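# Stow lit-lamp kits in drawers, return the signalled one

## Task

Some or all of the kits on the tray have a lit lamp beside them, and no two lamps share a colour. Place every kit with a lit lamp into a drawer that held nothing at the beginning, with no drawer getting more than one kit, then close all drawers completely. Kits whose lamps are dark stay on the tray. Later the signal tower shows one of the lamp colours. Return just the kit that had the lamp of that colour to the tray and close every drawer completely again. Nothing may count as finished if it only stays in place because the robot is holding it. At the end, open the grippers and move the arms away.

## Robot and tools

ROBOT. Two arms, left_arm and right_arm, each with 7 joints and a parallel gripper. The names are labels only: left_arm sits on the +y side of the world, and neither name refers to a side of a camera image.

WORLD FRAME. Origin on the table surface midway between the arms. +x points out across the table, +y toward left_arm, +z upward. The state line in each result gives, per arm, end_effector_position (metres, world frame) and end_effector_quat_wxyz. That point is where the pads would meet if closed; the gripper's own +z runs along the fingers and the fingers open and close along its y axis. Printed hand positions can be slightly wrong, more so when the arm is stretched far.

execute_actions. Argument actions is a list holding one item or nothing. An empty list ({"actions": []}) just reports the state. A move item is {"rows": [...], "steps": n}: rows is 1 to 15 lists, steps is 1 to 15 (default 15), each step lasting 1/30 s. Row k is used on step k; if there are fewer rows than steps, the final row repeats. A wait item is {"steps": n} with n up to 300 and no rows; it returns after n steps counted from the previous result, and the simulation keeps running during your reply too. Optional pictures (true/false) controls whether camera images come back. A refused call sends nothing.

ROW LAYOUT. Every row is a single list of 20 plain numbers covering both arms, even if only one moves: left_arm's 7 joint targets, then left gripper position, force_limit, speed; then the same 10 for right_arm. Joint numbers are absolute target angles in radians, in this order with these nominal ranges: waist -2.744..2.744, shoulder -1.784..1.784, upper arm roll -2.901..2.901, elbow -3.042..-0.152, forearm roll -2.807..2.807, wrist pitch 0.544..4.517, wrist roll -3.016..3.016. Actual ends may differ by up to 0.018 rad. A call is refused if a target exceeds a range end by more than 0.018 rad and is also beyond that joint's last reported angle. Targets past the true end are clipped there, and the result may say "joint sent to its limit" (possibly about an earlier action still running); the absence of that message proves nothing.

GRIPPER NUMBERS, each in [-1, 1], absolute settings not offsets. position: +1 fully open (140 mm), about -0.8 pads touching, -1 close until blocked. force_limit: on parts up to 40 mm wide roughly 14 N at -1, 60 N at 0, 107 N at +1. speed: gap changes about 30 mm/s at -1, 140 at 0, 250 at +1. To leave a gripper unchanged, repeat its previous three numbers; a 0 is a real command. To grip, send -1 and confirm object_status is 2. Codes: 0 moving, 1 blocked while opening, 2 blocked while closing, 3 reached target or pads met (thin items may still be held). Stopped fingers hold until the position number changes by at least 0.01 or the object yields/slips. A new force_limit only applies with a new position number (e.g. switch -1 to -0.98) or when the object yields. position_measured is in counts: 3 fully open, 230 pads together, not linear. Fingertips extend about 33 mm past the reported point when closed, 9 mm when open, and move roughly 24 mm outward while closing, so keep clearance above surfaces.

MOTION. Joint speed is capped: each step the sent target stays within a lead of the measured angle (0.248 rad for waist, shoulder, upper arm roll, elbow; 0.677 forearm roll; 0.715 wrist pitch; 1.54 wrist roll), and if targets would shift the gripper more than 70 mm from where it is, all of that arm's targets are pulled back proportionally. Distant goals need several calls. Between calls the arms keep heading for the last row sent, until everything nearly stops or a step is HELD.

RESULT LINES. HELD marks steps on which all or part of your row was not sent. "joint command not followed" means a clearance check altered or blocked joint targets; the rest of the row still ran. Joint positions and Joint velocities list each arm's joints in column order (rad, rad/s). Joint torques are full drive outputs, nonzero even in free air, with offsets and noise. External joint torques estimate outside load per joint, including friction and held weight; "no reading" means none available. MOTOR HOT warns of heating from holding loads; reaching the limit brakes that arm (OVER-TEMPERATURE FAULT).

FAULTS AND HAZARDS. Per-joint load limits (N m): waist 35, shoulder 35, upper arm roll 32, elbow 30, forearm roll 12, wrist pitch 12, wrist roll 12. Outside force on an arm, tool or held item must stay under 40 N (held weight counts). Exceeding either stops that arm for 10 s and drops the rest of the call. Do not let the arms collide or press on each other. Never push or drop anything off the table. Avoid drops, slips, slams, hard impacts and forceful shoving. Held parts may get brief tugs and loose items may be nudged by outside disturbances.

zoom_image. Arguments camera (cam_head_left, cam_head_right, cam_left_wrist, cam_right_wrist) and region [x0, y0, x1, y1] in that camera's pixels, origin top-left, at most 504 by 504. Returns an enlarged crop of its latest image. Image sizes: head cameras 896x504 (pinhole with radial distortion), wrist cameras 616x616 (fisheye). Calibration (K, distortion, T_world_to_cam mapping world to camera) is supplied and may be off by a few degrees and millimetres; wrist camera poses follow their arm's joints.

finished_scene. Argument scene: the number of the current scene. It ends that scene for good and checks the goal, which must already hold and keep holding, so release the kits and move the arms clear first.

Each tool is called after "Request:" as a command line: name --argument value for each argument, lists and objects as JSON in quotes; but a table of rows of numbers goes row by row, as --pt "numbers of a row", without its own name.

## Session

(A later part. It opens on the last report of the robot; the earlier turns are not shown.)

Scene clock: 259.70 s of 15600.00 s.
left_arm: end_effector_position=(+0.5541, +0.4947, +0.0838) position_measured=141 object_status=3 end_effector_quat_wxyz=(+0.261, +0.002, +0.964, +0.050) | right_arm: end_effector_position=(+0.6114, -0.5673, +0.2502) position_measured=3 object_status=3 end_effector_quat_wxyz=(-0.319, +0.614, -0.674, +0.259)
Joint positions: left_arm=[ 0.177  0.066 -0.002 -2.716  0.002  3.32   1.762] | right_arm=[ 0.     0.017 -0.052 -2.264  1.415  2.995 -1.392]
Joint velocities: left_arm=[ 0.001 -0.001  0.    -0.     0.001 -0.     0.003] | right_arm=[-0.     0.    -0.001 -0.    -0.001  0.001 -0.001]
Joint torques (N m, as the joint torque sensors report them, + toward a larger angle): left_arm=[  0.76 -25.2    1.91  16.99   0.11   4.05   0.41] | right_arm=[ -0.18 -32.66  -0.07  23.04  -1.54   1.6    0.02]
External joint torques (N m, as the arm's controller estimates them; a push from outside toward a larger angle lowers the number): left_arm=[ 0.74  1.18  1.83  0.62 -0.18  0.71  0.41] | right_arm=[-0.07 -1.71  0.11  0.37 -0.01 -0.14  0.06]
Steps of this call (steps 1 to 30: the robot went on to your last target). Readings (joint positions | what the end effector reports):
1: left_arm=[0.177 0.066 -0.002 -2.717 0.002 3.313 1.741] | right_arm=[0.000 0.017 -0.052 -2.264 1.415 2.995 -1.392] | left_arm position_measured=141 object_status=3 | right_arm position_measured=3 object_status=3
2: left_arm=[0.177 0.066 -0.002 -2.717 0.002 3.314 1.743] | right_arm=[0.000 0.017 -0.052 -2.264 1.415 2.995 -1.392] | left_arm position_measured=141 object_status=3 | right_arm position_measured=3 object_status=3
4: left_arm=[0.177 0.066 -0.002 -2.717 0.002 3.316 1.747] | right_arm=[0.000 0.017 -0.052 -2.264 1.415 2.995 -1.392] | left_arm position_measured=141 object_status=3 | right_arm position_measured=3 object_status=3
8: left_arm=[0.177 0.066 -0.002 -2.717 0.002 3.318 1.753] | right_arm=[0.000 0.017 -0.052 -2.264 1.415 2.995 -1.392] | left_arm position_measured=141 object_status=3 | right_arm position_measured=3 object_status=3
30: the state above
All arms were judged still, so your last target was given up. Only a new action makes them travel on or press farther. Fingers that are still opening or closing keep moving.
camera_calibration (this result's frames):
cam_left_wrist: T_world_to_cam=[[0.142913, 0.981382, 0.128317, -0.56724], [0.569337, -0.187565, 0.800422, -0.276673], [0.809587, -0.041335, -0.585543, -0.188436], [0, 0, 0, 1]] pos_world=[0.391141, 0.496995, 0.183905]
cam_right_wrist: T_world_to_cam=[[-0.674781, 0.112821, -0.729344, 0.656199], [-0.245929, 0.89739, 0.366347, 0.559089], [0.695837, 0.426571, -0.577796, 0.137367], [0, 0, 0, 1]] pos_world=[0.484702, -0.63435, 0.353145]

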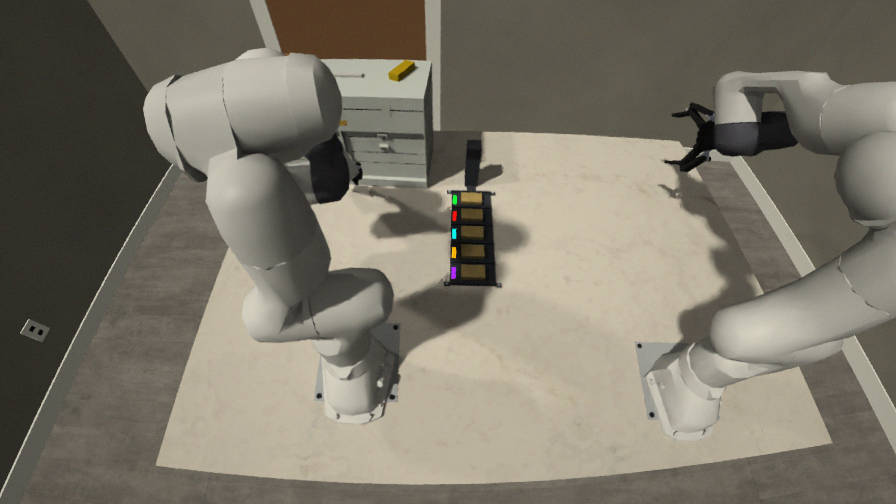

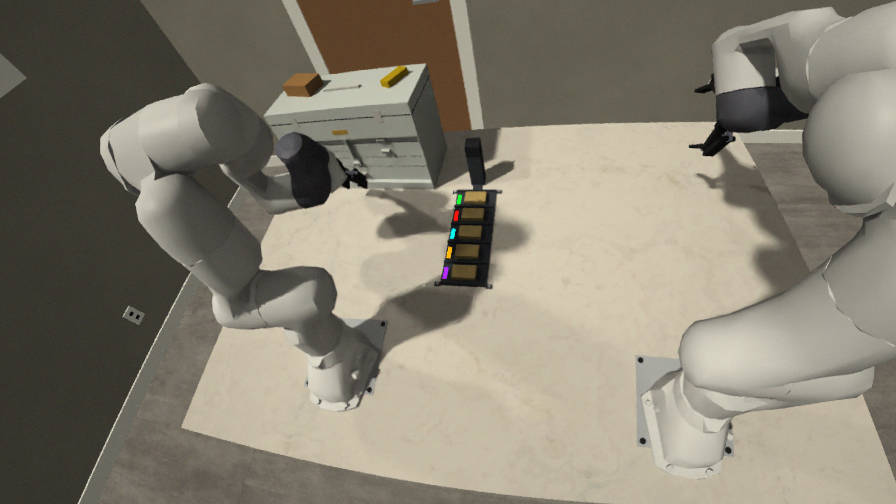

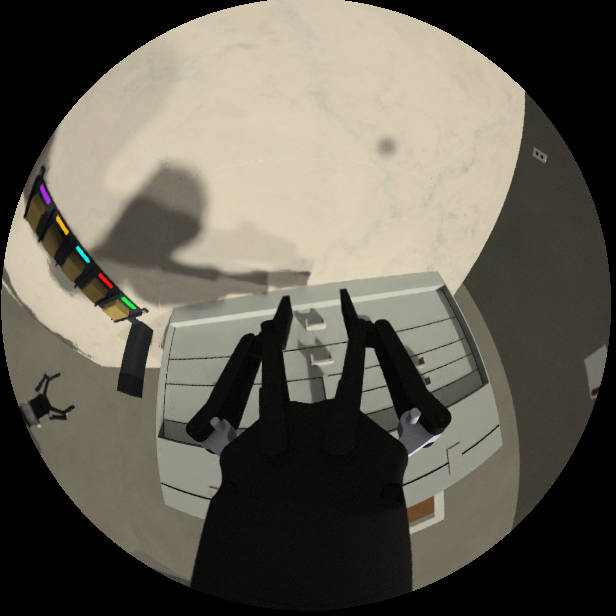

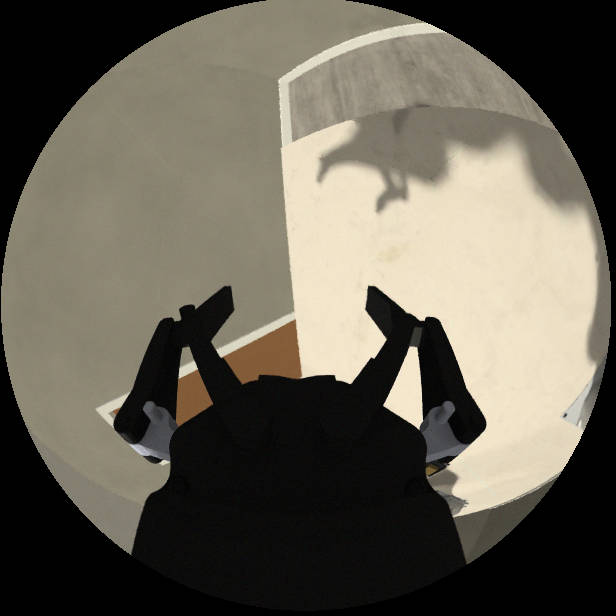

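Request:
execute_actions --actions '[{"rows":[[0.172,0.146,0,-2.63,0,3.317,1.77,-0.1,0,0, 0.0,0.017,-0.05,-2.264,1.415,2.995,-1.392,1,0,0],[0.172,0.146,0,-2.63,0,3.317,1.77,-0.1,0,0, 0.0,0.017,-0.05,-2.264,1.415,2.995,-1.392,1,0,0],[0.172,0.146,0,-2.63,0,3.317,1.77,-0.1,0,0, 0.0,0.017,-0.05,-2.264,1.415,2.995,-1.392,1,0,0],[0.172,0.146,0,-2.63,0,3.317,1.77,-0.1,0,0, 0.0,0.017,-0.05,-2.264,1.415,2.995,-1.392,1,0,0],[0.172,0.146,0,-2.63,0,3.317,1.77,-0.1,0,0, 0.0,0.017,-0.05,-2.264,1.415,2.995,-1.392,1,0,0],[0.172,0.146,0,-2.63,0,3.317,1.77,-0.1,0,0, 0.0,0.017,-0.05,-2.264,1.415,2.995,-1.392,1,0,0],[0.164,0.225,0,-2.543,0,3.31,1.77,-0.1,0,0, 0.0,0.017,-0.05,-2.264,1.415,2.995,-1.392,1,0,0]],"steps":15}]' --pictures false

Request:
execute_actions --actions '[{"steps":20}]'

Request:
zoom_image --camera "cam_left_wrist" --region '[240, 240, 400, 400]'

Scene clock: 301.10 s of 15600.00 s.
left_arm: end_effector_position=(+0.6023, +0.4997, +0.0729) position_measured=141 object_status=3 end_effector_quat_wxyz=(+0.266, +0.006, +0.963, +0.051) | right_arm: end_effector_position=(+0.6114, -0.5673, +0.2502) position_measured=3 object_status=3 end_effector_quat_wxyz=(-0.319, +0.614, -0.674, +0.259)
Joint positions: left_arm=[ 0.169  0.201 -0.001 -2.566  0.001  3.316  1.765] | right_arm=[ 0.     0.017 -0.052 -2.264  1.415  2.995 -1.392]
Joint velocities: left_arm=[-0.001 -0.     0.001 -0.     0.    -0.     0.001] | right_arm=[ 0.001 -0.     0.002  0.003 -0.     0.    -0.   ]
Joint torques (N m, as the joint torque sensors report them, + toward a larger angle): left_arm=[ -0.73 -28.74   1.1   17.25   0.53   3.5    0.13] | right_arm=[  0.21 -32.86   0.01  23.39  -1.6    1.67   0.03]
External joint torques (N m, as the arm's controller estimates them; a push from outside toward a larger angle lowers the number): left_arm=[-0.71  2.32  0.93  0.71  0.22  0.17  0.14] | right_arm=[ 0.07 -1.87 -0.06  0.61 -0.05 -0.04  0.08]
FORCE FAULT: contact force on the left arm reached its limit, and that arm stopped for 10 seconds. The contact can be on any part of that arm, not only on its tool. That arm's remaining commands of this call were not run. That arm holds still and accepts commands again. Move the arm away from the contact; if what it grips holds it there, let go first. Pushing or pulling that hard again can fault the arm again.
The stop of the left arm began at step 102 of this call (marked STOPPED below). From that step on that arm followed nothing that you had sent. 4 of its steps, steps kept back included, did not run and will not run. Nothing is kept back now, and the robot has no last target.
Steps of this call (steps 1 to 90: nothing new was sent; then 28.00 s passed at rest; steps 91 to 105: all 15 steps of this action; steps 106 to 402: the stop continued). Readings (joint positions | what the end effector reports):
91: left_arm=[0.177 0.083 -0.002 -2.697 0.001 3.320 1.763] | right_arm=[0.000 0.017 -0.052 -2.264 1.415 2.995 -1.392] | left_arm position_measured=141 object_status=3 | right_arm position_measured=3 object_status=3
92: left_arm=[0.176 0.104 -0.002 -2.673 0.001 3.320 1.763] | right_arm=[0.000 0.017 -0.052 -2.264 1.415 2.995 -1.392] | left_arm position_measured=141 object_status=3 | right_arm position_measured=3 object_status=3
94: left_arm=[0.175 0.129 -0.002 -2.648 0.001 3.320 1.763] | right_arm=[0.000 0.017 -0.052 -2.264 1.415 2.995 -1.392] | left_arm position_measured=141 object_status=3 | right_arm position_measured=3 object_status=3
98: left_arm=[0.172 0.181 -0.001 -2.589 0.001 3.318 1.763] | right_arm=[0.000 0.017 -0.052 -2.264 1.415 2.995 -1.392] | left_arm position_measured=141 object_status=3 | right_arm position_measured=3 object_status=3
102: left_arm=[0.169 0.203 -0.001 -2.565 0.001 3.316 1.765] | right_arm=[0.000 0.017 -0.052 -2.264 1.415 2.995 -1.392] | left_arm position_measured=141 object_status=3 | right_arm position_measured=3 object_status=3 STOPPED (the left arm)
402: the state above

Scene clock: 301.13 s of 15600.00 s.
left_arm: end_effector_position=(+0.6023, +0.4997, +0.0729) position_measured=141 object_status=3 end_effector_quat_wxyz=(+0.266, +0.006, +0.963, +0.051) | right_arm: end_effector_position=(+0.6114, -0.5673, +0.2502) position_measured=3 object_status=3 end_effector_quat_wxyz=(-0.319, +0.614, -0.674, +0.259)
Joint positions: left_arm=[ 0.169  0.201 -0.001 -2.566  0.001  3.316  1.765] | right_arm=[ 0.     0.017 -0.052 -2.264  1.415  2.995 -1.392]
Joint velocities: left_arm=[-0.001 -0.001 -0.    -0.001 -0.001 -0.    -0.   ] | right_arm=[-0.001 -0.002 -0.001  0.001 -0.002 -0.     0.   ]
Joint torques (N m, as the joint torque sensors report them, + toward a larger angle): left_arm=[ -1.03 -28.83   0.14  18.41   0.48   3.57   0.15] | right_arm=[  0.43 -32.7    0.09  23.5   -1.54   1.61   0.06]
External joint torques (N m, as the arm's controller estimates them; a push from outside toward a larger angle lowers the number): left_arm=[-1.    2.25 -0.01  1.87  0.17  0.24  0.16] | right_arm=[ 0.63 -1.75  0.35  0.85 -0.02 -0.15  0.1 ]
A stop began in an earlier call of the same reply, so what this call sent did not run. Send another action.
Steps of this call (step 1: nothing new was sent). Readings (joint positions | what the end effector reports):
1: the state above
camera_calibration (this result's frames):
cam_left_wrist: T_world_to_cam=[[0.14986, 0.979743, 0.13284, -0.581309], [0.559079, -0.194786, 0.805909, -0.285012], [0.815459, -0.0465057, -0.576944, -0.235234], [0, 0, 0, 1]] pos_world=[0.438282, 0.503077, 0.171198]
cam_right_wrist: T_world_to_cam=[[-0.674781, 0.112819, -0.729344, 0.656199], [-0.245932, 0.897389, 0.366347, 0.559088], [0.695836, 0.426573, -0.577796, 0.137368], [0, 0, 0, 1]] pos_world=[0.484703, -0.634348, 0.353145]

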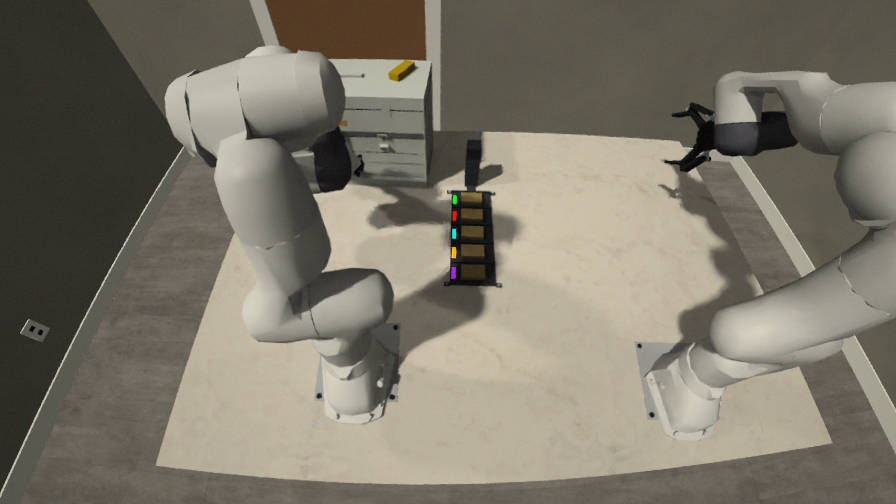

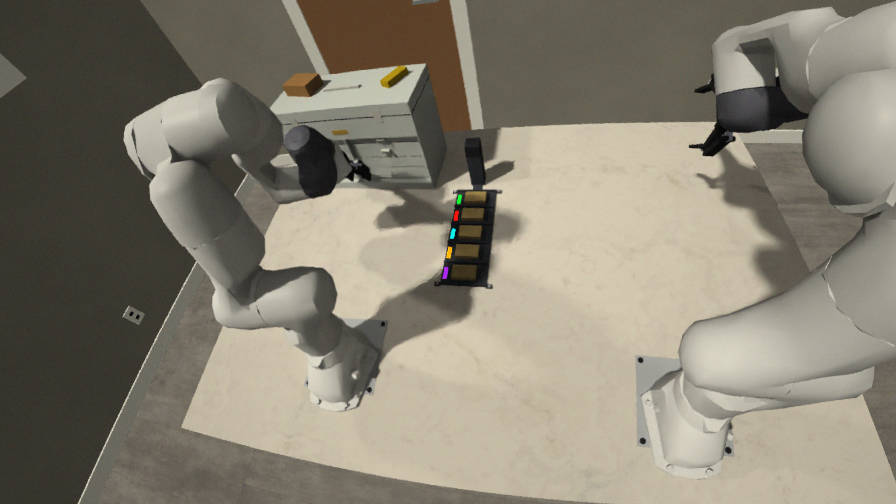

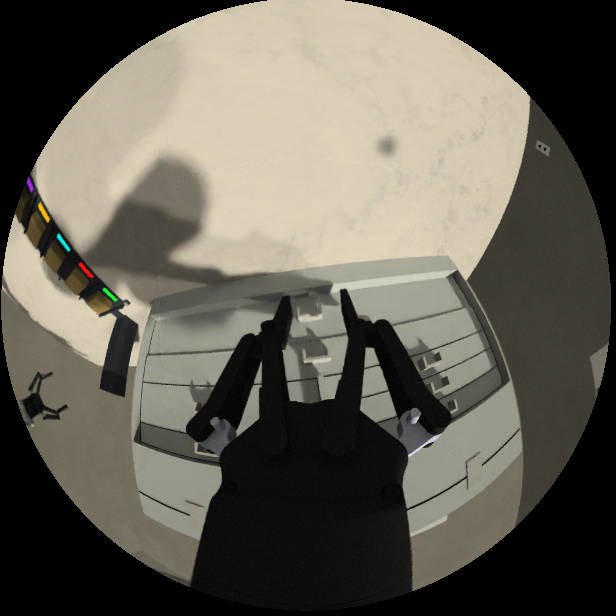

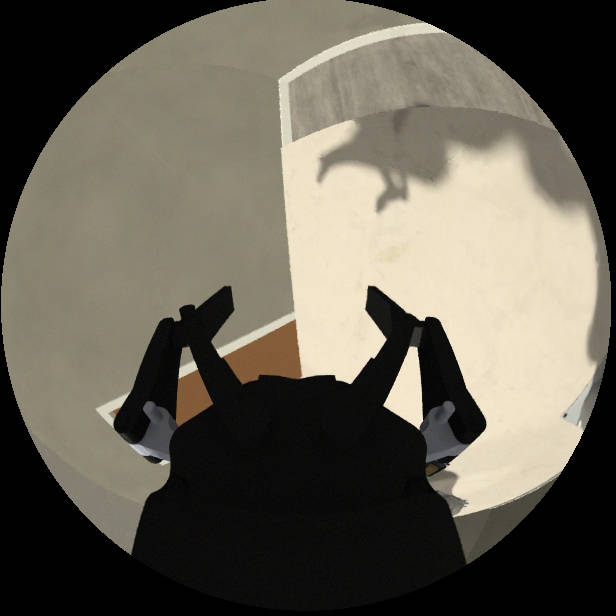

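Region (240, 240, 400, 400) of cam_left_wrist's 616x616 image, scaled by 3.150, with more detail than that image has.

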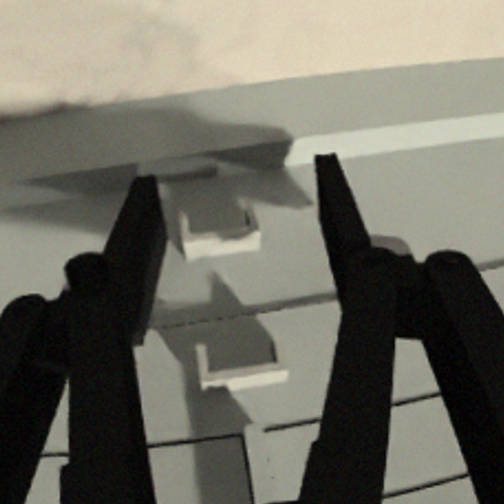

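Request:
execute_actions --actions '[{"rows":[[0.169,0.186,0,-2.583,0,3.316,1.77,-0.1,0,0, 0.0,0.017,-0.05,-2.264,1.415,2.995,-1.392,1,0,0],[0.169,0.186,0,-2.583,0,3.316,1.77,-0.1,0,0, 0.0,0.017,-0.05,-2.264,1.415,2.995,-1.392,1,0,0],[0.169,0.186,0,-2.583,0,3.316,1.77,-0.1,0,0, 0.0,0.017,-0.05,-2.264,1.415,2.995,-1.392,1,0,0],[0.169,0.186,0,-2.583,0,3.316,1.77,-0.1,0,0, 0.0,0.017,-0.05,-2.264,1.415,2.995,-1.392,1,0,0],[0.155,0.186,0,-2.583,0,3.316,1.77,-0.1,0,0, 0.0,0.017,-0.05,-2.264,1.415,2.995,-1.392,1,0,0]],"steps":15}]' --pictures false

Request:
execute_actions --actions '[{"rows":[[0.155,0.186,0,-2.583,0,3.316,1.77,-1,-0.3,-0.7, 0.0,0.017,-0.05,-2.264,1.415,2.995,-1.392,1,0,0]],"steps":15}]' --pictures false

Request:
execute_actions --actions '[{"steps":20}]'

Request:
zoom_image --camera "cam_left_wrist" --region '[240, 240, 400, 400]'

Scene clock: 315.00 s of 15600.00 s.
left_arm: end_effector_position=(+0.5985, +0.4928, +0.0739) position_measured=141 object_status=3 end_effector_quat_wxyz=(+0.265, +0.011, +0.963, +0.049) | right_arm: end_effector_position=(+0.6114, -0.5673, +0.2502) position_measured=3 object_status=3 end_effector_quat_wxyz=(-0.319, +0.614, -0.674, +0.259)
Joint positions: left_arm=[ 0.158  0.188 -0.    -2.581  0.001  3.316  1.765] | right_arm=[ 0.     0.017 -0.052 -2.264  1.415  2.995 -1.392]
Joint velocities: left_arm=[-0.    -0.001  0.     0.001 -0.     0.     0.   ] | right_arm=[ 0.001  0.001  0.001  0.     0.002  0.    -0.002]
Joint torques (N m, as the joint torque sensors report them, + toward a larger angle): left_arm=[ -2.52 -31.66   0.37  15.5    0.19   3.37   0.27] | right_arm=[  0.11 -32.78   0.16  23.18  -1.55   1.65   0.  ]
External joint torques (N m, as the arm's controller estimates them; a push from outside toward a larger angle lowers the number): left_arm=[-2.51 -0.99  0.21 -1.08 -0.11  0.02  0.28] | right_arm=[ 0.02 -1.94  0.13  0.52 -0.01 -0.06  0.04]
Steps of this call (steps 1 to 90: nothing new was sent; then 10.37 s passed at rest; steps 91 to 105: all 15 steps of this action). Readings (joint positions | what the end effector reports):
91: left_arm=[0.169 0.198 -0.001 -2.570 0.001 3.316 1.765] | right_arm=[0.000 0.017 -0.052 -2.264 1.415 2.995 -1.392] | left_arm position_measured=141 object_status=3 | right_arm position_measured=3 object_status=3
92: left_arm=[0.169 0.194 -0.001 -2.575 0.001 3.316 1.765] | right_arm=[0.000 0.017 -0.052 -2.264 1.415 2.995 -1.392] | left_arm position_measured=141 object_status=3 | right_arm position_measured=3 object_status=3
94: left_arm=[0.169 0.190 -0.001 -2.579 0.001 3.316 1.765] | right_arm=[0.000 0.017 -0.052 -2.264 1.415 2.995 -1.392] | left_arm position_measured=141 object_status=3 | right_arm position_measured=3 object_status=3
98: left_arm=[0.160 0.188 -0.000 -2.581 0.001 3.316 1.765] | right_arm=[0.000 0.017 -0.052 -2.264 1.415 2.995 -1.392] | left_arm position_measured=141 object_status=3 | right_arm position_measured=3 object_status=3
105: the state above

Scene clock: 315.50 s of 15600.00 s.
left_arm: end_effector_position=(+0.5984, +0.4916, +0.0740) position_measured=188 object_status=0 end_effector_quat_wxyz=(+0.265, +0.012, +0.963, +0.049) | right_arm: end_effector_position=(+0.6114, -0.5673, +0.2502) position_measured=3 object_status=3 end_effector_quat_wxyz=(-0.319, +0.614, -0.674, +0.259)
Joint positions: left_arm=[ 0.156  0.187 -0.    -2.582  0.001  3.316  1.765] | right_arm=[ 0.     0.017 -0.052 -2.264  1.415  2.995 -1.392]
Joint velocities: left_arm=[-0.    -0.011  0.002 -0.008 -0.001  0.    -0.   ] | right_arm=[ 0.001  0.    -0.001  0.     0.001  0.    -0.   ]
Joint torques (N m, as the joint torque sensors report them, + toward a larger angle): left_arm=[ -1.73 -31.13   0.29  16.53   0.29   3.48   0.33] | right_arm=[ -0.12 -32.76  -0.02  23.14  -1.58   1.61   0.  ]
External joint torques (N m, as the arm's controller estimates them; a push from outside toward a larger angle lowers the number): left_arm=[-1.15 -0.68  0.47  0.05 -0.1   0.16  0.34] | right_arm=[-0.1  -1.84  0.06  0.46 -0.04 -0.12  0.05]
Steps of this call (steps 1 to 15: all 15 steps of this action). Readings (joint positions | what the end effector reports):
1: left_arm=[0.158 0.188 -0.000 -2.581 0.001 3.316 1.765] | right_arm=[0.000 0.017 -0.052 -2.264 1.415 2.995 -1.392] | left_arm position_measured=141 object_status=0 | right_arm position_measured=3 object_status=3
2: left_arm=[0.158 0.188 -0.000 -2.581 0.001 3.316 1.765] | right_arm=[0.000 0.017 -0.052 -2.264 1.415 2.995 -1.392] | left_arm position_measured=144 object_status=0 | right_arm position_measured=3 object_status=3
4: left_arm=[0.158 0.188 -0.000 -2.581 0.001 3.316 1.765] | right_arm=[0.000 0.017 -0.052 -2.264 1.415 2.995 -1.392] | left_arm position_measured=151 object_status=0 | right_arm position_measured=3 object_status=3
8: left_arm=[0.158 0.188 -0.000 -2.581 0.001 3.316 1.765] | right_arm=[0.000 0.017 -0.052 -2.264 1.415 2.995 -1.392] | left_arm position_measured=165 object_status=0 | right_arm position_measured=3 object_status=3
15: the state above

Scene clock: 316.17 s of 15600.00 s.
left_arm: end_effector_position=(+0.5984, +0.4916, +0.0740) position_measured=191 object_status=2 end_effector_quat_wxyz=(+0.265, +0.012, +0.963, +0.049) | right_arm: end_effector_position=(+0.6114, -0.5673, +0.2502) position_measured=3 object_status=3 end_effector_quat_wxyz=(-0.319, +0.614, -0.674, +0.259)
Joint positions: left_arm=[ 0.156  0.187 -0.    -2.582  0.001  3.316  1.765] | right_arm=[ 0.     0.017 -0.052 -2.264  1.415  2.995 -1.392]
Joint velocities: left_arm=[-0.    -0.001  0.     0.001  0.    -0.    -0.001] | right_arm=[-0.     0.     0.001  0.     0.001 -0.001  0.001]
Joint torques (N m, as the joint torque sensors report them, + toward a larger angle): left_arm=[ -1.47 -31.19  -0.23  15.79   0.26   3.42   0.39] | right_arm=[  0.23 -32.78  -0.12  22.92  -1.51   1.63   0.05]
External joint torques (N m, as the arm's controller estimates them; a push from outside toward a larger angle lowers the number): left_arm=[-1.51 -0.66 -0.46 -0.71 -0.04  0.09  0.39] | right_arm=[ 0.21 -1.9  -0.08  0.27  0.02 -0.09  0.09]
Steps of this call (steps 1 to 15: the robot went on to your last target; steps 16 to 20: nothing new was sent). Readings (joint positions | what the end effector reports):
1: left_arm=[0.156 0.187 -0.000 -2.582 0.001 3.316 1.765] | right_arm=[0.000 0.017 -0.052 -2.264 1.415 2.995 -1.392] | left_arm position_measured=191 object_status=0 | right_arm position_measured=3 object_status=3
2: left_arm=[0.156 0.187 -0.000 -2.582 0.001 3.316 1.765] | right_arm=[0.000 0.017 -0.052 -2.264 1.415 2.995 -1.392] | left_arm position_measured=191 object_status=0 | right_arm position_measured=3 object_status=3
4: left_arm=[0.156 0.187 -0.000 -2.582 0.001 3.316 1.765] | right_arm=[0.000 0.017 -0.052 -2.264 1.415 2.995 -1.392] | left_arm position_measured=191 object_status=0 | right_arm position_measured=3 object_status=3
8: left_arm=[0.156 0.187 -0.000 -2.582 0.001 3.316 1.765] | right_arm=[0.000 0.017 -0.052 -2.264 1.415 2.995 -1.392] | left_arm position_measured=191 object_status=2 | right_arm position_measured=3 object_status=3
20: the state above
All arms were judged still, so your last target was given up. Only a new action makes them travel on or press farther. Fingers that are still opening or closing keep moving.
camera_calibration (this result's frames):
cam_left_wrist: T_world_to_cam=[[0.162008, 0.977878, 0.132315, -0.579277], [0.558194, -0.201387, 0.804899, -0.281488], [0.81374, -0.0565423, -0.578472, -0.225686], [0, 0, 0, 1]] pos_world=[0.434622, 0.497013, 0.172663]
cam_right_wrist: T_world_to_cam=[[-0.674781, 0.112819, -0.729343, 0.656198], [-0.245932, 0.897389, 0.366347, 0.559088], [0.695836, 0.426573, -0.577796, 0.137368], [0, 0, 0, 1]] pos_world=[0.484703, -0.634348, 0.353145]

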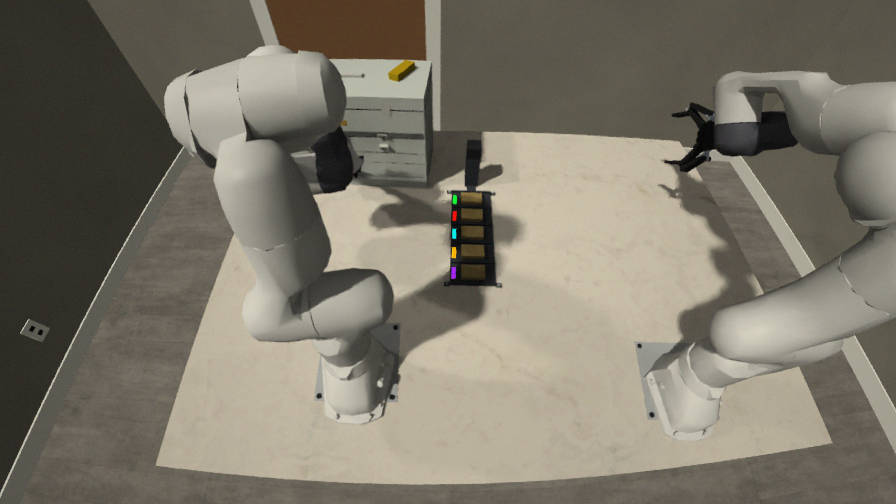

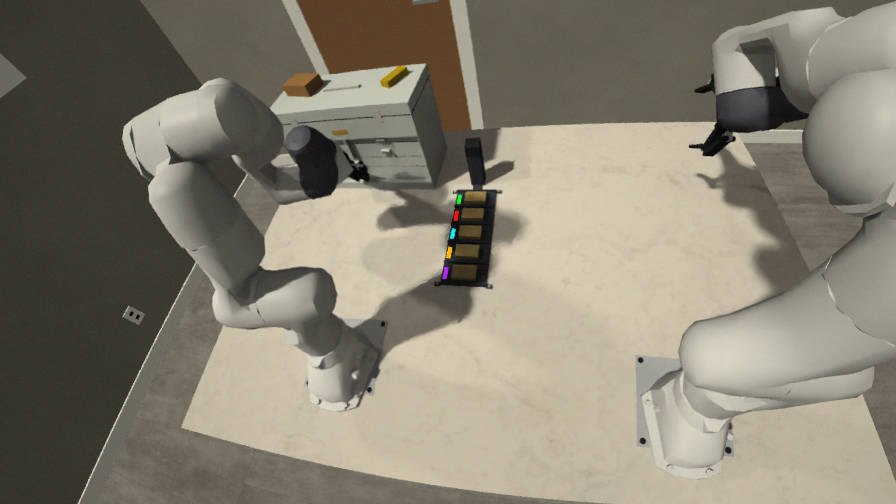

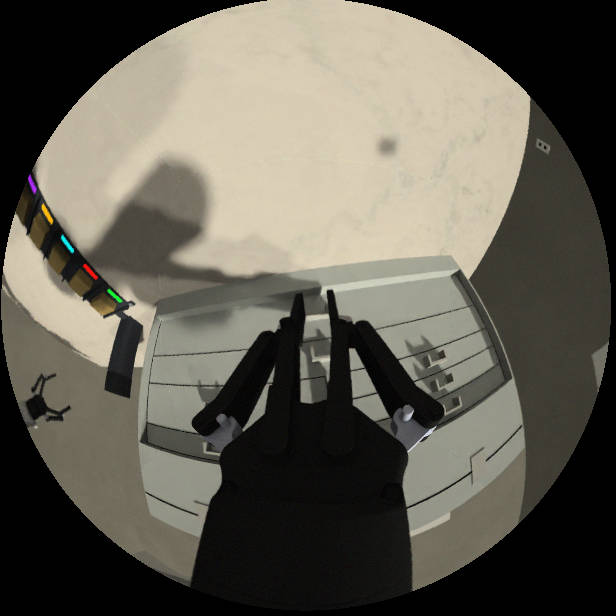

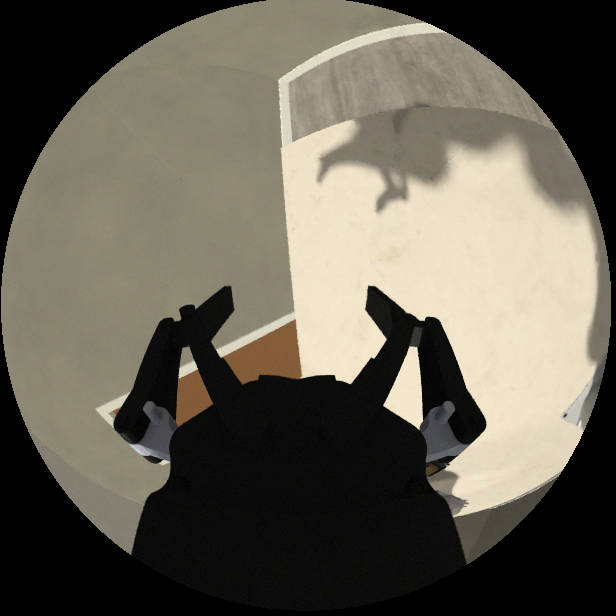

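Region (240, 240, 400, 400) of cam_left_wrist's 616x616 image, scaled by 3.150, with more detail than that image has.

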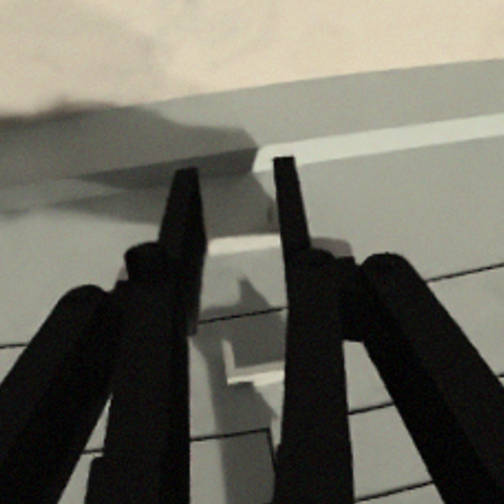

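Request:
execute_actions --actions '[{"rows":[[0.158,0.177,0,-2.598,0,3.322,1.77,-1,-0.3,-0.7, 0.0,0.017,-0.05,-2.264,1.415,2.995,-1.392,1,0,0],[0.158,0.177,0,-2.598,0,3.322,1.77,-1,-0.3,-0.7, 0.0,0.017,-0.05,-2.264,1.415,2.995,-1.392,1,0,0],[0.16,0.168,0,-2.613,0,3.328,1.772,-1,-0.3,-0.7, 0.0,0.017,-0.05,-2.264,1.415,2.995,-1.392,1,0,0],[0.16,0.168,0,-2.613,0,3.328,1.772,-1,-0.3,-0.7, 0.0,0.017,-0.05,-2.264,1.415,2.995,-1.392,1,0,0],[0.162,0.158,0,-2.629,0,3.334,1.774,-1,-0.3,-0.7, 0.0,0.017,-0.05,-2.264,1.415,2.995,-1.392,1,0,0],[0.162,0.158,0,-2.629,0,3.334,1.774,-1,-0.3,-0.7, 0.0,0.017,-0.05,-2.264,1.415,2.995,-1.392,1,0,0],[0.164,0.149,0,-2.645,0,3.34,1.776,-1,-0.3,-0.7, 0.0,0.017,-0.05,-2.264,1.415,2.995,-1.392,1,0,0],[0.164,0.149,0,-2.645,0,3.34,1.776,-1,-0.3,-0.7, 0.0,0.017,-0.05,-2.264,1.415,2.995,-1.392,1,0,0],[0.166,0.139,0,-2.66,0,3.346,1.778,-1,-0.3,-0.7, 0.0,0.017,-0.05,-2.264,1.415,2.995,-1.392,1,0,0],[0.166,0.139,0,-2.66,0,3.346,1.778,-1,-0.3,-0.7, 0.0,0.017,-0.05,-2.264,1.415,2.995,-1.392,1,0,0],[0.169,0.1294,0,-2.676,0,3.353,1.78,-1,-0.3,-0.7, 0.0,0.017,-0.05,-2.264,1.415,2.995,-1.392,1,0,0]],"steps":15}]'

Scene clock: 349.20 s of 15600.00 s.
left_arm: end_effector_position=(+0.5711, +0.4931, +0.0744) position_measured=191 object_status=2 end_effector_quat_wxyz=(+0.265, +0.009, +0.963, +0.051) | right_arm: end_effector_position=(+0.6114, -0.5673, +0.2502) position_measured=3 object_status=3 end_effector_quat_wxyz=(-0.319, +0.614, -0.674, +0.259)
Joint positions: left_arm=[ 0.167  0.133 -0.    -2.668  0.001  3.347  1.77 ] | right_arm=[ 0.     0.017 -0.052 -2.264  1.415  2.995 -1.392]
Joint velocities: left_arm=[ 0.004 -0.023  0.    -0.047 -0.     0.036  0.012] | right_arm=[ 0.001  0.001  0.    -0.     0.001  0.     0.   ]
Joint torques (N m, as the joint torque sensors report them, + toward a larger angle): left_arm=[  0.73 -29.99   0.71  13.21   0.3    3.54   0.36] | right_arm=[  0.38 -32.45   0.28  22.87  -1.57   1.64   0.04]
External joint torques (N m, as the arm's controller estimates them; a push from outside toward a larger angle lowers the number): left_arm=[ 0.88 -1.93  0.75 -3.14 -0.02  0.17  0.36] | right_arm=[ 0.25 -1.63  0.22  0.24 -0.03 -0.07  0.08]
Steps of this call (steps 1 to 90: nothing new was sent; then 29.53 s passed at rest; steps 91 to 105: all 15 steps of this action). Readings (joint positions | what the end effector reports):
91: left_arm=[0.156 0.185 -0.000 -2.585 0.001 3.317 1.765] | right_arm=[0.000 0.017 -0.052 -2.264 1.415 2.995 -1.392] | left_arm position_measured=191 object_status=2 | right_arm position_measured=3 object_status=3
92: left_arm=[0.157 0.183 -0.000 -2.588 0.001 3.318 1.765] | right_arm=[0.000 0.017 -0.052 -2.264 1.415 2.995 -1.392] | left_arm position_measured=191 object_status=2 | right_arm position_measured=3 object_status=3
94: left_arm=[0.158 0.177 -0.000 -2.599 0.001 3.321 1.765] | right_arm=[0.000 0.017 -0.052 -2.264 1.415 2.995 -1.392] | left_arm position_measured=191 object_status=2 | right_arm position_measured=3 object_status=3
98: left_arm=[0.162 0.158 -0.000 -2.627 0.001 3.331 1.766] | right_arm=[0.000 0.017 -0.052 -2.264 1.415 2.995 -1.392] | left_arm position_measured=191 object_status=2 | right_arm position_measured=3 object_status=3
105: the state above
camera_calibration (this result's frames):
cam_left_wrist: T_world_to_cam=[[0.156005, 0.978539, 0.134622, -0.573443], [0.560289, -0.199909, 0.803812, -0.268121], [0.813473, -0.0499719, -0.579451, -0.206209], [0, 0, 0, 1]] pos_world=[0.407431, 0.497232, 0.173228]
cam_right_wrist: T_world_to_cam=[[-0.674781, 0.112819, -0.729344, 0.656198], [-0.245932, 0.897389, 0.366347, 0.559088], [0.695836, 0.426573, -0.577796, 0.137368], [0, 0, 0, 1]] pos_world=[0.484703, -0.634348, 0.353145]

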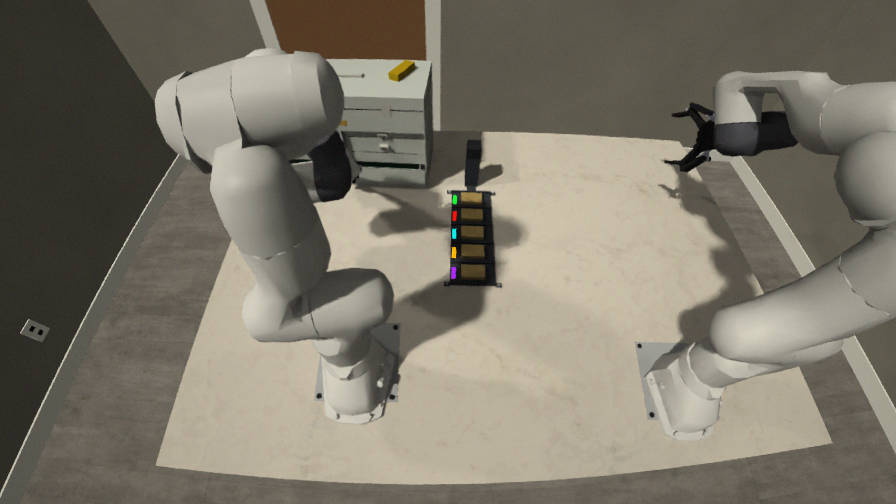

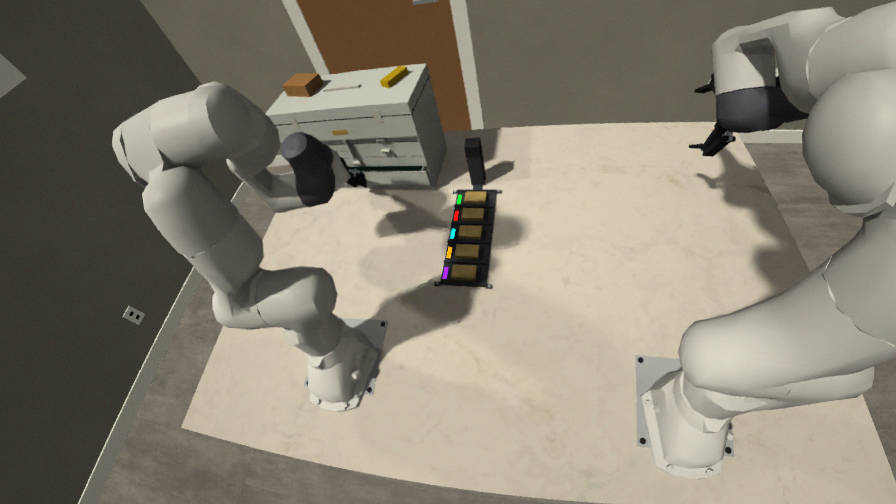

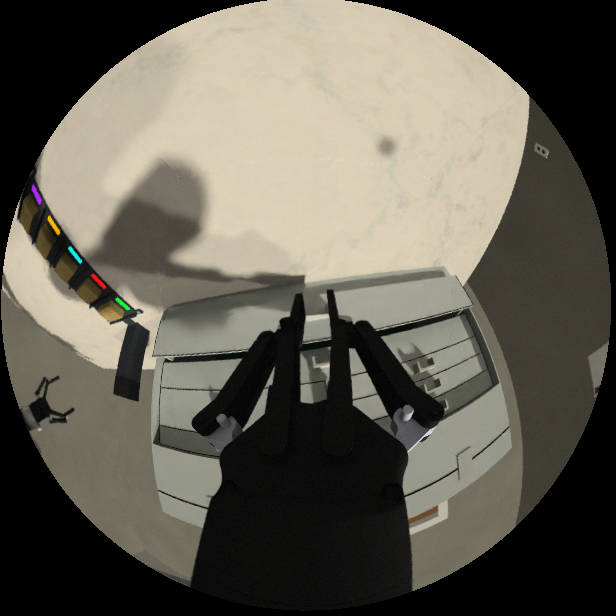

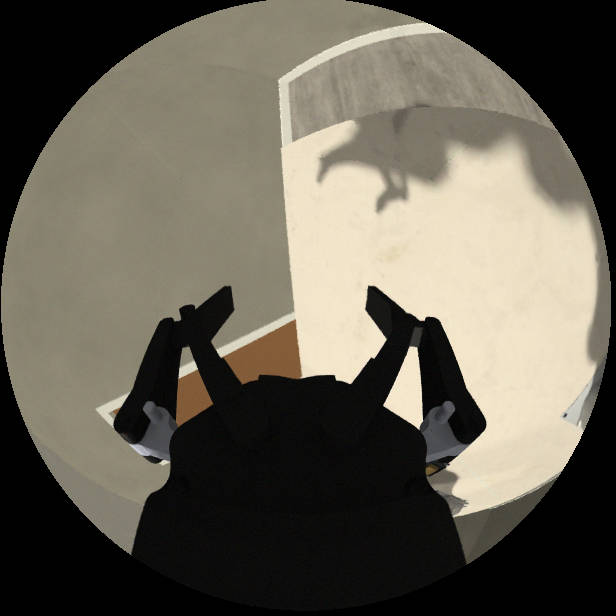

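Request:
execute_actions --actions '[{"rows":[[0.173,0.11,0,-2.706,0,3.364,1.785,-1,-0.3,-0.7, 0.0,0.017,-0.05,-2.264,1.415,2.995,-1.392,1,0,0],[0.173,0.11,0,-2.706,0,3.364,1.785,-1,-0.3,-0.7, 0.0,0.017,-0.05,-2.264,1.415,2.995,-1.392,1,0,0],[0.178,0.09,0,-2.737,0,3.375,1.79,-1,-0.3,-0.7, 0.0,0.017,-0.05,-2.264,1.415,2.995,-1.392,1,0,0],[0.178,0.09,0,-2.737,0,3.375,1.79,-1,-0.3,-0.7, 0.0,0.017,-0.05,-2.264,1.415,2.995,-1.392,1,0,0],[0.1826,0.0707,0,-2.7675,0,3.386,1.795,-1,-0.3,-0.7, 0.0,0.017,-0.05,-2.264,1.415,2.995,-1.392,1,0,0],[0.1826,0.0707,0,-2.7675,0,3.386,1.795,-1,-0.3,-0.7, 0.0,0.017,-0.05,-2.264,1.415,2.995,-1.392,1,0,0],[0.1876,0.051,0,-2.797,0,3.396,1.8,-1,-0.3,-0.7, 0.0,0.017,-0.05,-2.264,1.415,2.995,-1.392,1,0,0],[0.1876,0.051,0,-2.797,0,3.396,1.8,-1,-0.3,-0.7, 0.0,0.017,-0.05,-2.264,1.415,2.995,-1.392,1,0,0],[0.1926,0.031,0,-2.827,0,3.406,1.805,-1,-0.3,-0.7, 0.0,0.017,-0.05,-2.264,1.415,2.995,-1.392,1,0,0],[0.1926,0.031,0,-2.827,0,3.406,1.805,-1,-0.3,-0.7, 0.0,0.017,-0.05,-2.264,1.415,2.995,-1.392,1,0,0],[0.1975,0.0111,0,-2.857,0,3.416,1.81,-1,-0.3,-0.7, 0.0,0.017,-0.05,-2.264,1.415,2.995,-1.392,1,0,0],[0.1975,0.0111,0,-2.857,0,3.416,1.81,-1,-0.3,-0.7, 0.0,0.017,-0.05,-2.264,1.415,2.995,-1.392,1,0,0],[0.203,-0.0095,0,-2.887,0,3.425,1.815,-1,-0.3,-0.7, 0.0,0.017,-0.05,-2.264,1.415,2.995,-1.392,1,0,0],[0.203,-0.0095,0,-2.887,0,3.425,1.815,-1,-0.3,-0.7, 0.0,0.017,-0.05,-2.264,1.415,2.995,-1.392,1,0,0],[0.209,-0.03,0,-2.916,0,3.434,1.82,-1,-0.3,-0.7, 0.0,0.017,-0.05,-2.264,1.415,2.995,-1.392,1,0,0]],"steps":15}]' --pictures false

Request:
execute_actions --actions '[{"rows":[[0.2144,-0.0506,0,-2.9455,0,3.443,1.826,-1,-0.3,-0.7, 0.0,0.017,-0.05,-2.264,1.415,2.995,-1.392,1,0,0]],"steps":15}]'

Scene clock: 372.07 s of 15600.00 s.
left_arm: end_effector_position=(+0.5038, +0.4969, +0.0754) position_measured=191 object_status=2 end_effector_quat_wxyz=(+0.263, +0.006, +0.963, +0.058) | right_arm: end_effector_position=(+0.6114, -0.5673, +0.2502) position_measured=3 object_status=3 end_effector_quat_wxyz=(-0.319, +0.614, -0.674, +0.259)
Joint positions: left_arm=[ 0.198 -0.004 -0.    -2.871  0.001  3.413  1.794] | right_arm=[ 0.     0.017 -0.052 -2.264  1.415  2.995 -1.392]
Joint velocities: left_arm=[ 0.094 -0.341 -0.    -0.496  0.001  0.14   0.06 ] | right_arm=[ 0.    -0.001  0.001 -0.001 -0.001 -0.    -0.001]
Joint torques (N m, as the joint torque sensors report them, + toward a larger angle): left_arm=[  1.9  -20.74   1.06  11.27   0.14   3.01   0.42] | right_arm=[  0.47 -32.6   -0.07  23.25  -1.54   1.63   0.04]
External joint torques (N m, as the arm's controller estimates them; a push from outside toward a larger angle lowers the number): left_arm=[ 2.15 -0.38  0.27 -5.01  0.15 -0.19  0.43] | right_arm=[ 0.41 -1.72 -0.08  0.62  0.   -0.08  0.09]
Steps of this call (steps 1 to 15: the robot went on to your last target; steps 16 to 90: nothing new was sent; then 19.37 s passed at rest; steps 91 to 105: all 15 steps of this action). Readings (joint positions | what the end effector reports):
91: left_arm=[0.168 0.128 -0.000 -2.678 0.001 3.354 1.773] | right_arm=[0.000 0.017 -0.052 -2.264 1.415 2.995 -1.392] | left_arm position_measured=191 object_status=2 | right_arm position_measured=3 object_status=3
92: left_arm=[0.169 0.122 -0.000 -2.686 0.001 3.356 1.773] | right_arm=[0.000 0.017 -0.052 -2.264 1.415 2.995 -1.392] | left_arm position_measured=191 object_status=2 | right_arm position_measured=3 object_status=3
94: left_arm=[0.173 0.106 -0.000 -2.710 0.001 3.362 1.775] | right_arm=[0.000 0.017 -0.052 -2.264 1.415 2.995 -1.392] | left_arm position_measured=191 object_status=2 | right_arm position_measured=3 object_status=3
98: left_arm=[0.181 0.068 -0.000 -2.767 0.001 3.380 1.781] | right_arm=[0.000 0.017 -0.052 -2.264 1.415 2.995 -1.392] | left_arm position_measured=191 object_status=2 | right_arm position_measured=3 object_status=3
105: the state above

Scene clock: 372.57 s of 15600.00 s.
left_arm: end_effector_position=(+0.4815, +0.4981, +0.0756) position_measured=191 object_status=2 end_effector_quat_wxyz=(+0.264, +0.009, +0.962, +0.063) | right_arm: end_effector_position=(+0.6114, -0.5673, +0.2502) position_measured=3 object_status=3 end_effector_quat_wxyz=(-0.319, +0.614, -0.674, +0.259)
Joint positions: left_arm=[ 0.211 -0.049 -0.    -2.94   0.001  3.442  1.812] | right_arm=[ 0.     0.017 -0.052 -2.264  1.415  2.995 -1.392]
Joint velocities: left_arm=[ 0.     0.     0.    -0.002 -0.001  0.003  0.009] | right_arm=[-0.001 -0.    -0.001 -0.001  0.001  0.001  0.   ]
Joint torques (N m, as the joint torque sensors report them, + toward a larger angle): left_arm=[  1.47 -21.38   1.09  10.61   0.14   3.52   0.6 ] | right_arm=[  0.54 -32.74  -0.05  23.39  -1.55   1.61   0.05]
External joint torques (N m, as the arm's controller estimates them; a push from outside toward a larger angle lowers the number): left_arm=[ 1.47 -1.01  1.14 -3.72 -0.07  0.17  0.6 ] | right_arm=[ 0.69 -1.91  0.16  0.8  -0.03 -0.13  0.09]
Steps of this call (steps 1 to 15: all 15 steps of this action). Readings (joint positions | what the end effector reports):
1: left_arm=[0.202 -0.018 -0.000 -2.891 0.001 3.419 1.797] | right_arm=[0.000 0.017 -0.052 -2.264 1.415 2.995 -1.392] | left_arm position_measured=191 object_status=2 | right_arm position_measured=3 object_status=3
2: left_arm=[0.205 -0.030 -0.000 -2.909 0.001 3.425 1.799] | right_arm=[0.000 0.017 -0.052 -2.264 1.415 2.995 -1.392] | left_arm position_measured=191 object_status=2 | right_arm position_measured=3 object_status=3
4: left_arm=[0.208 -0.043 -0.000 -2.928 0.001 3.432 1.803] | right_arm=[0.000 0.017 -0.052 -2.264 1.415 2.995 -1.392] | left_arm position_measured=191 object_status=2 | right_arm position_measured=3 object_status=3
8: left_arm=[0.210 -0.049 -0.000 -2.938 0.001 3.438 1.808] | right_arm=[0.000 0.017 -0.052 -2.264 1.415 2.995 -1.392] | left_arm position_measured=191 object_status=2 | right_arm position_measured=3 object_status=3
15: the state above
camera_calibration (this result's frames):
cam_left_wrist: T_world_to_cam=[[0.148909, 0.976375, 0.156581, -0.561668], [0.561948, -0.213848, 0.799051, -0.211363], [0.813659, -0.030995, -0.580516, -0.141816], [0, 0, 0, 1]] pos_world=[0.317802, 0.498804, 0.174511]
cam_right_wrist: T_world_to_cam=[[-0.674781, 0.112819, -0.729344, 0.656199], [-0.245932, 0.897389, 0.366347, 0.559088], [0.695836, 0.426573, -0.577796, 0.137368], [0, 0, 0, 1]] pos_world=[0.484703, -0.634349, 0.353145]

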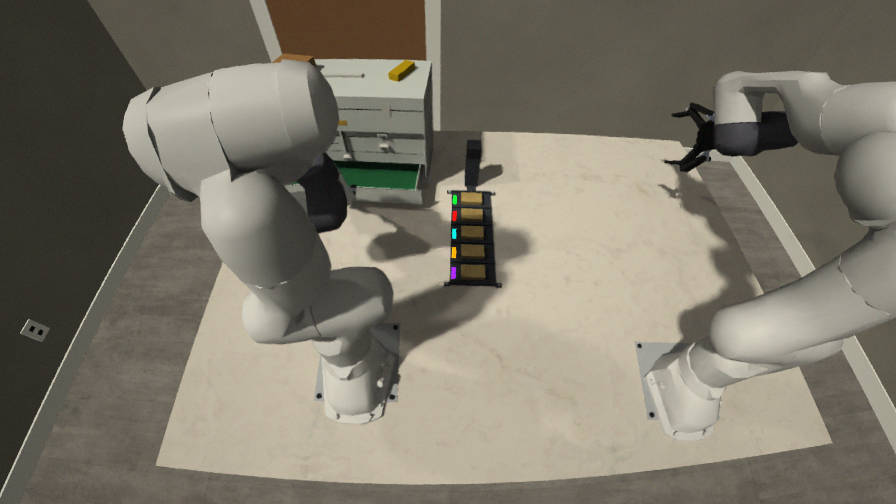

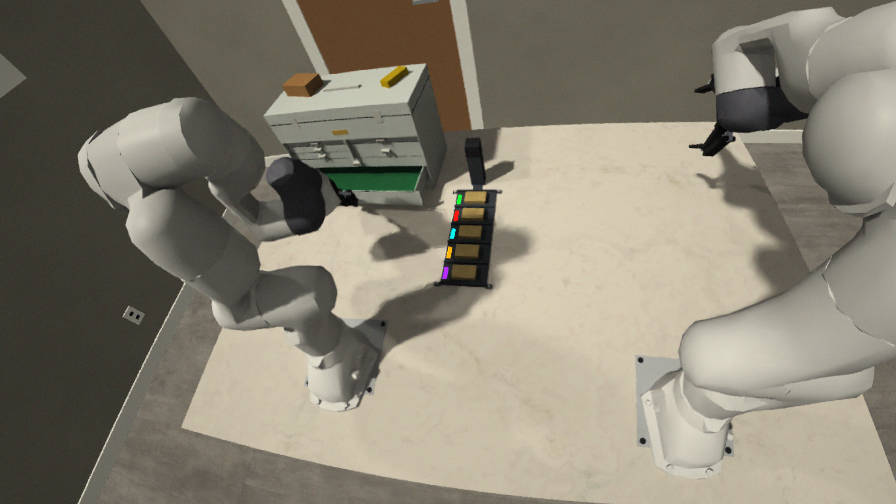

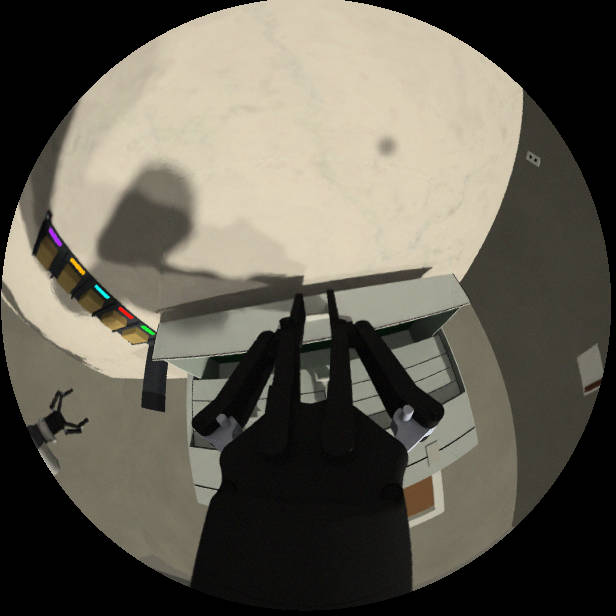

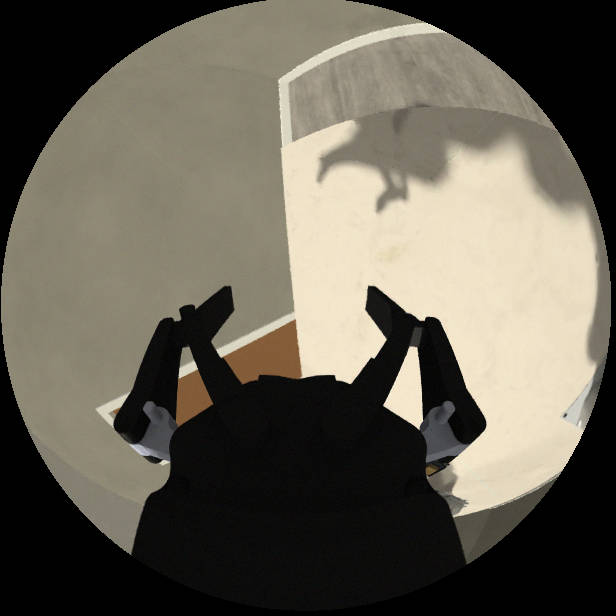

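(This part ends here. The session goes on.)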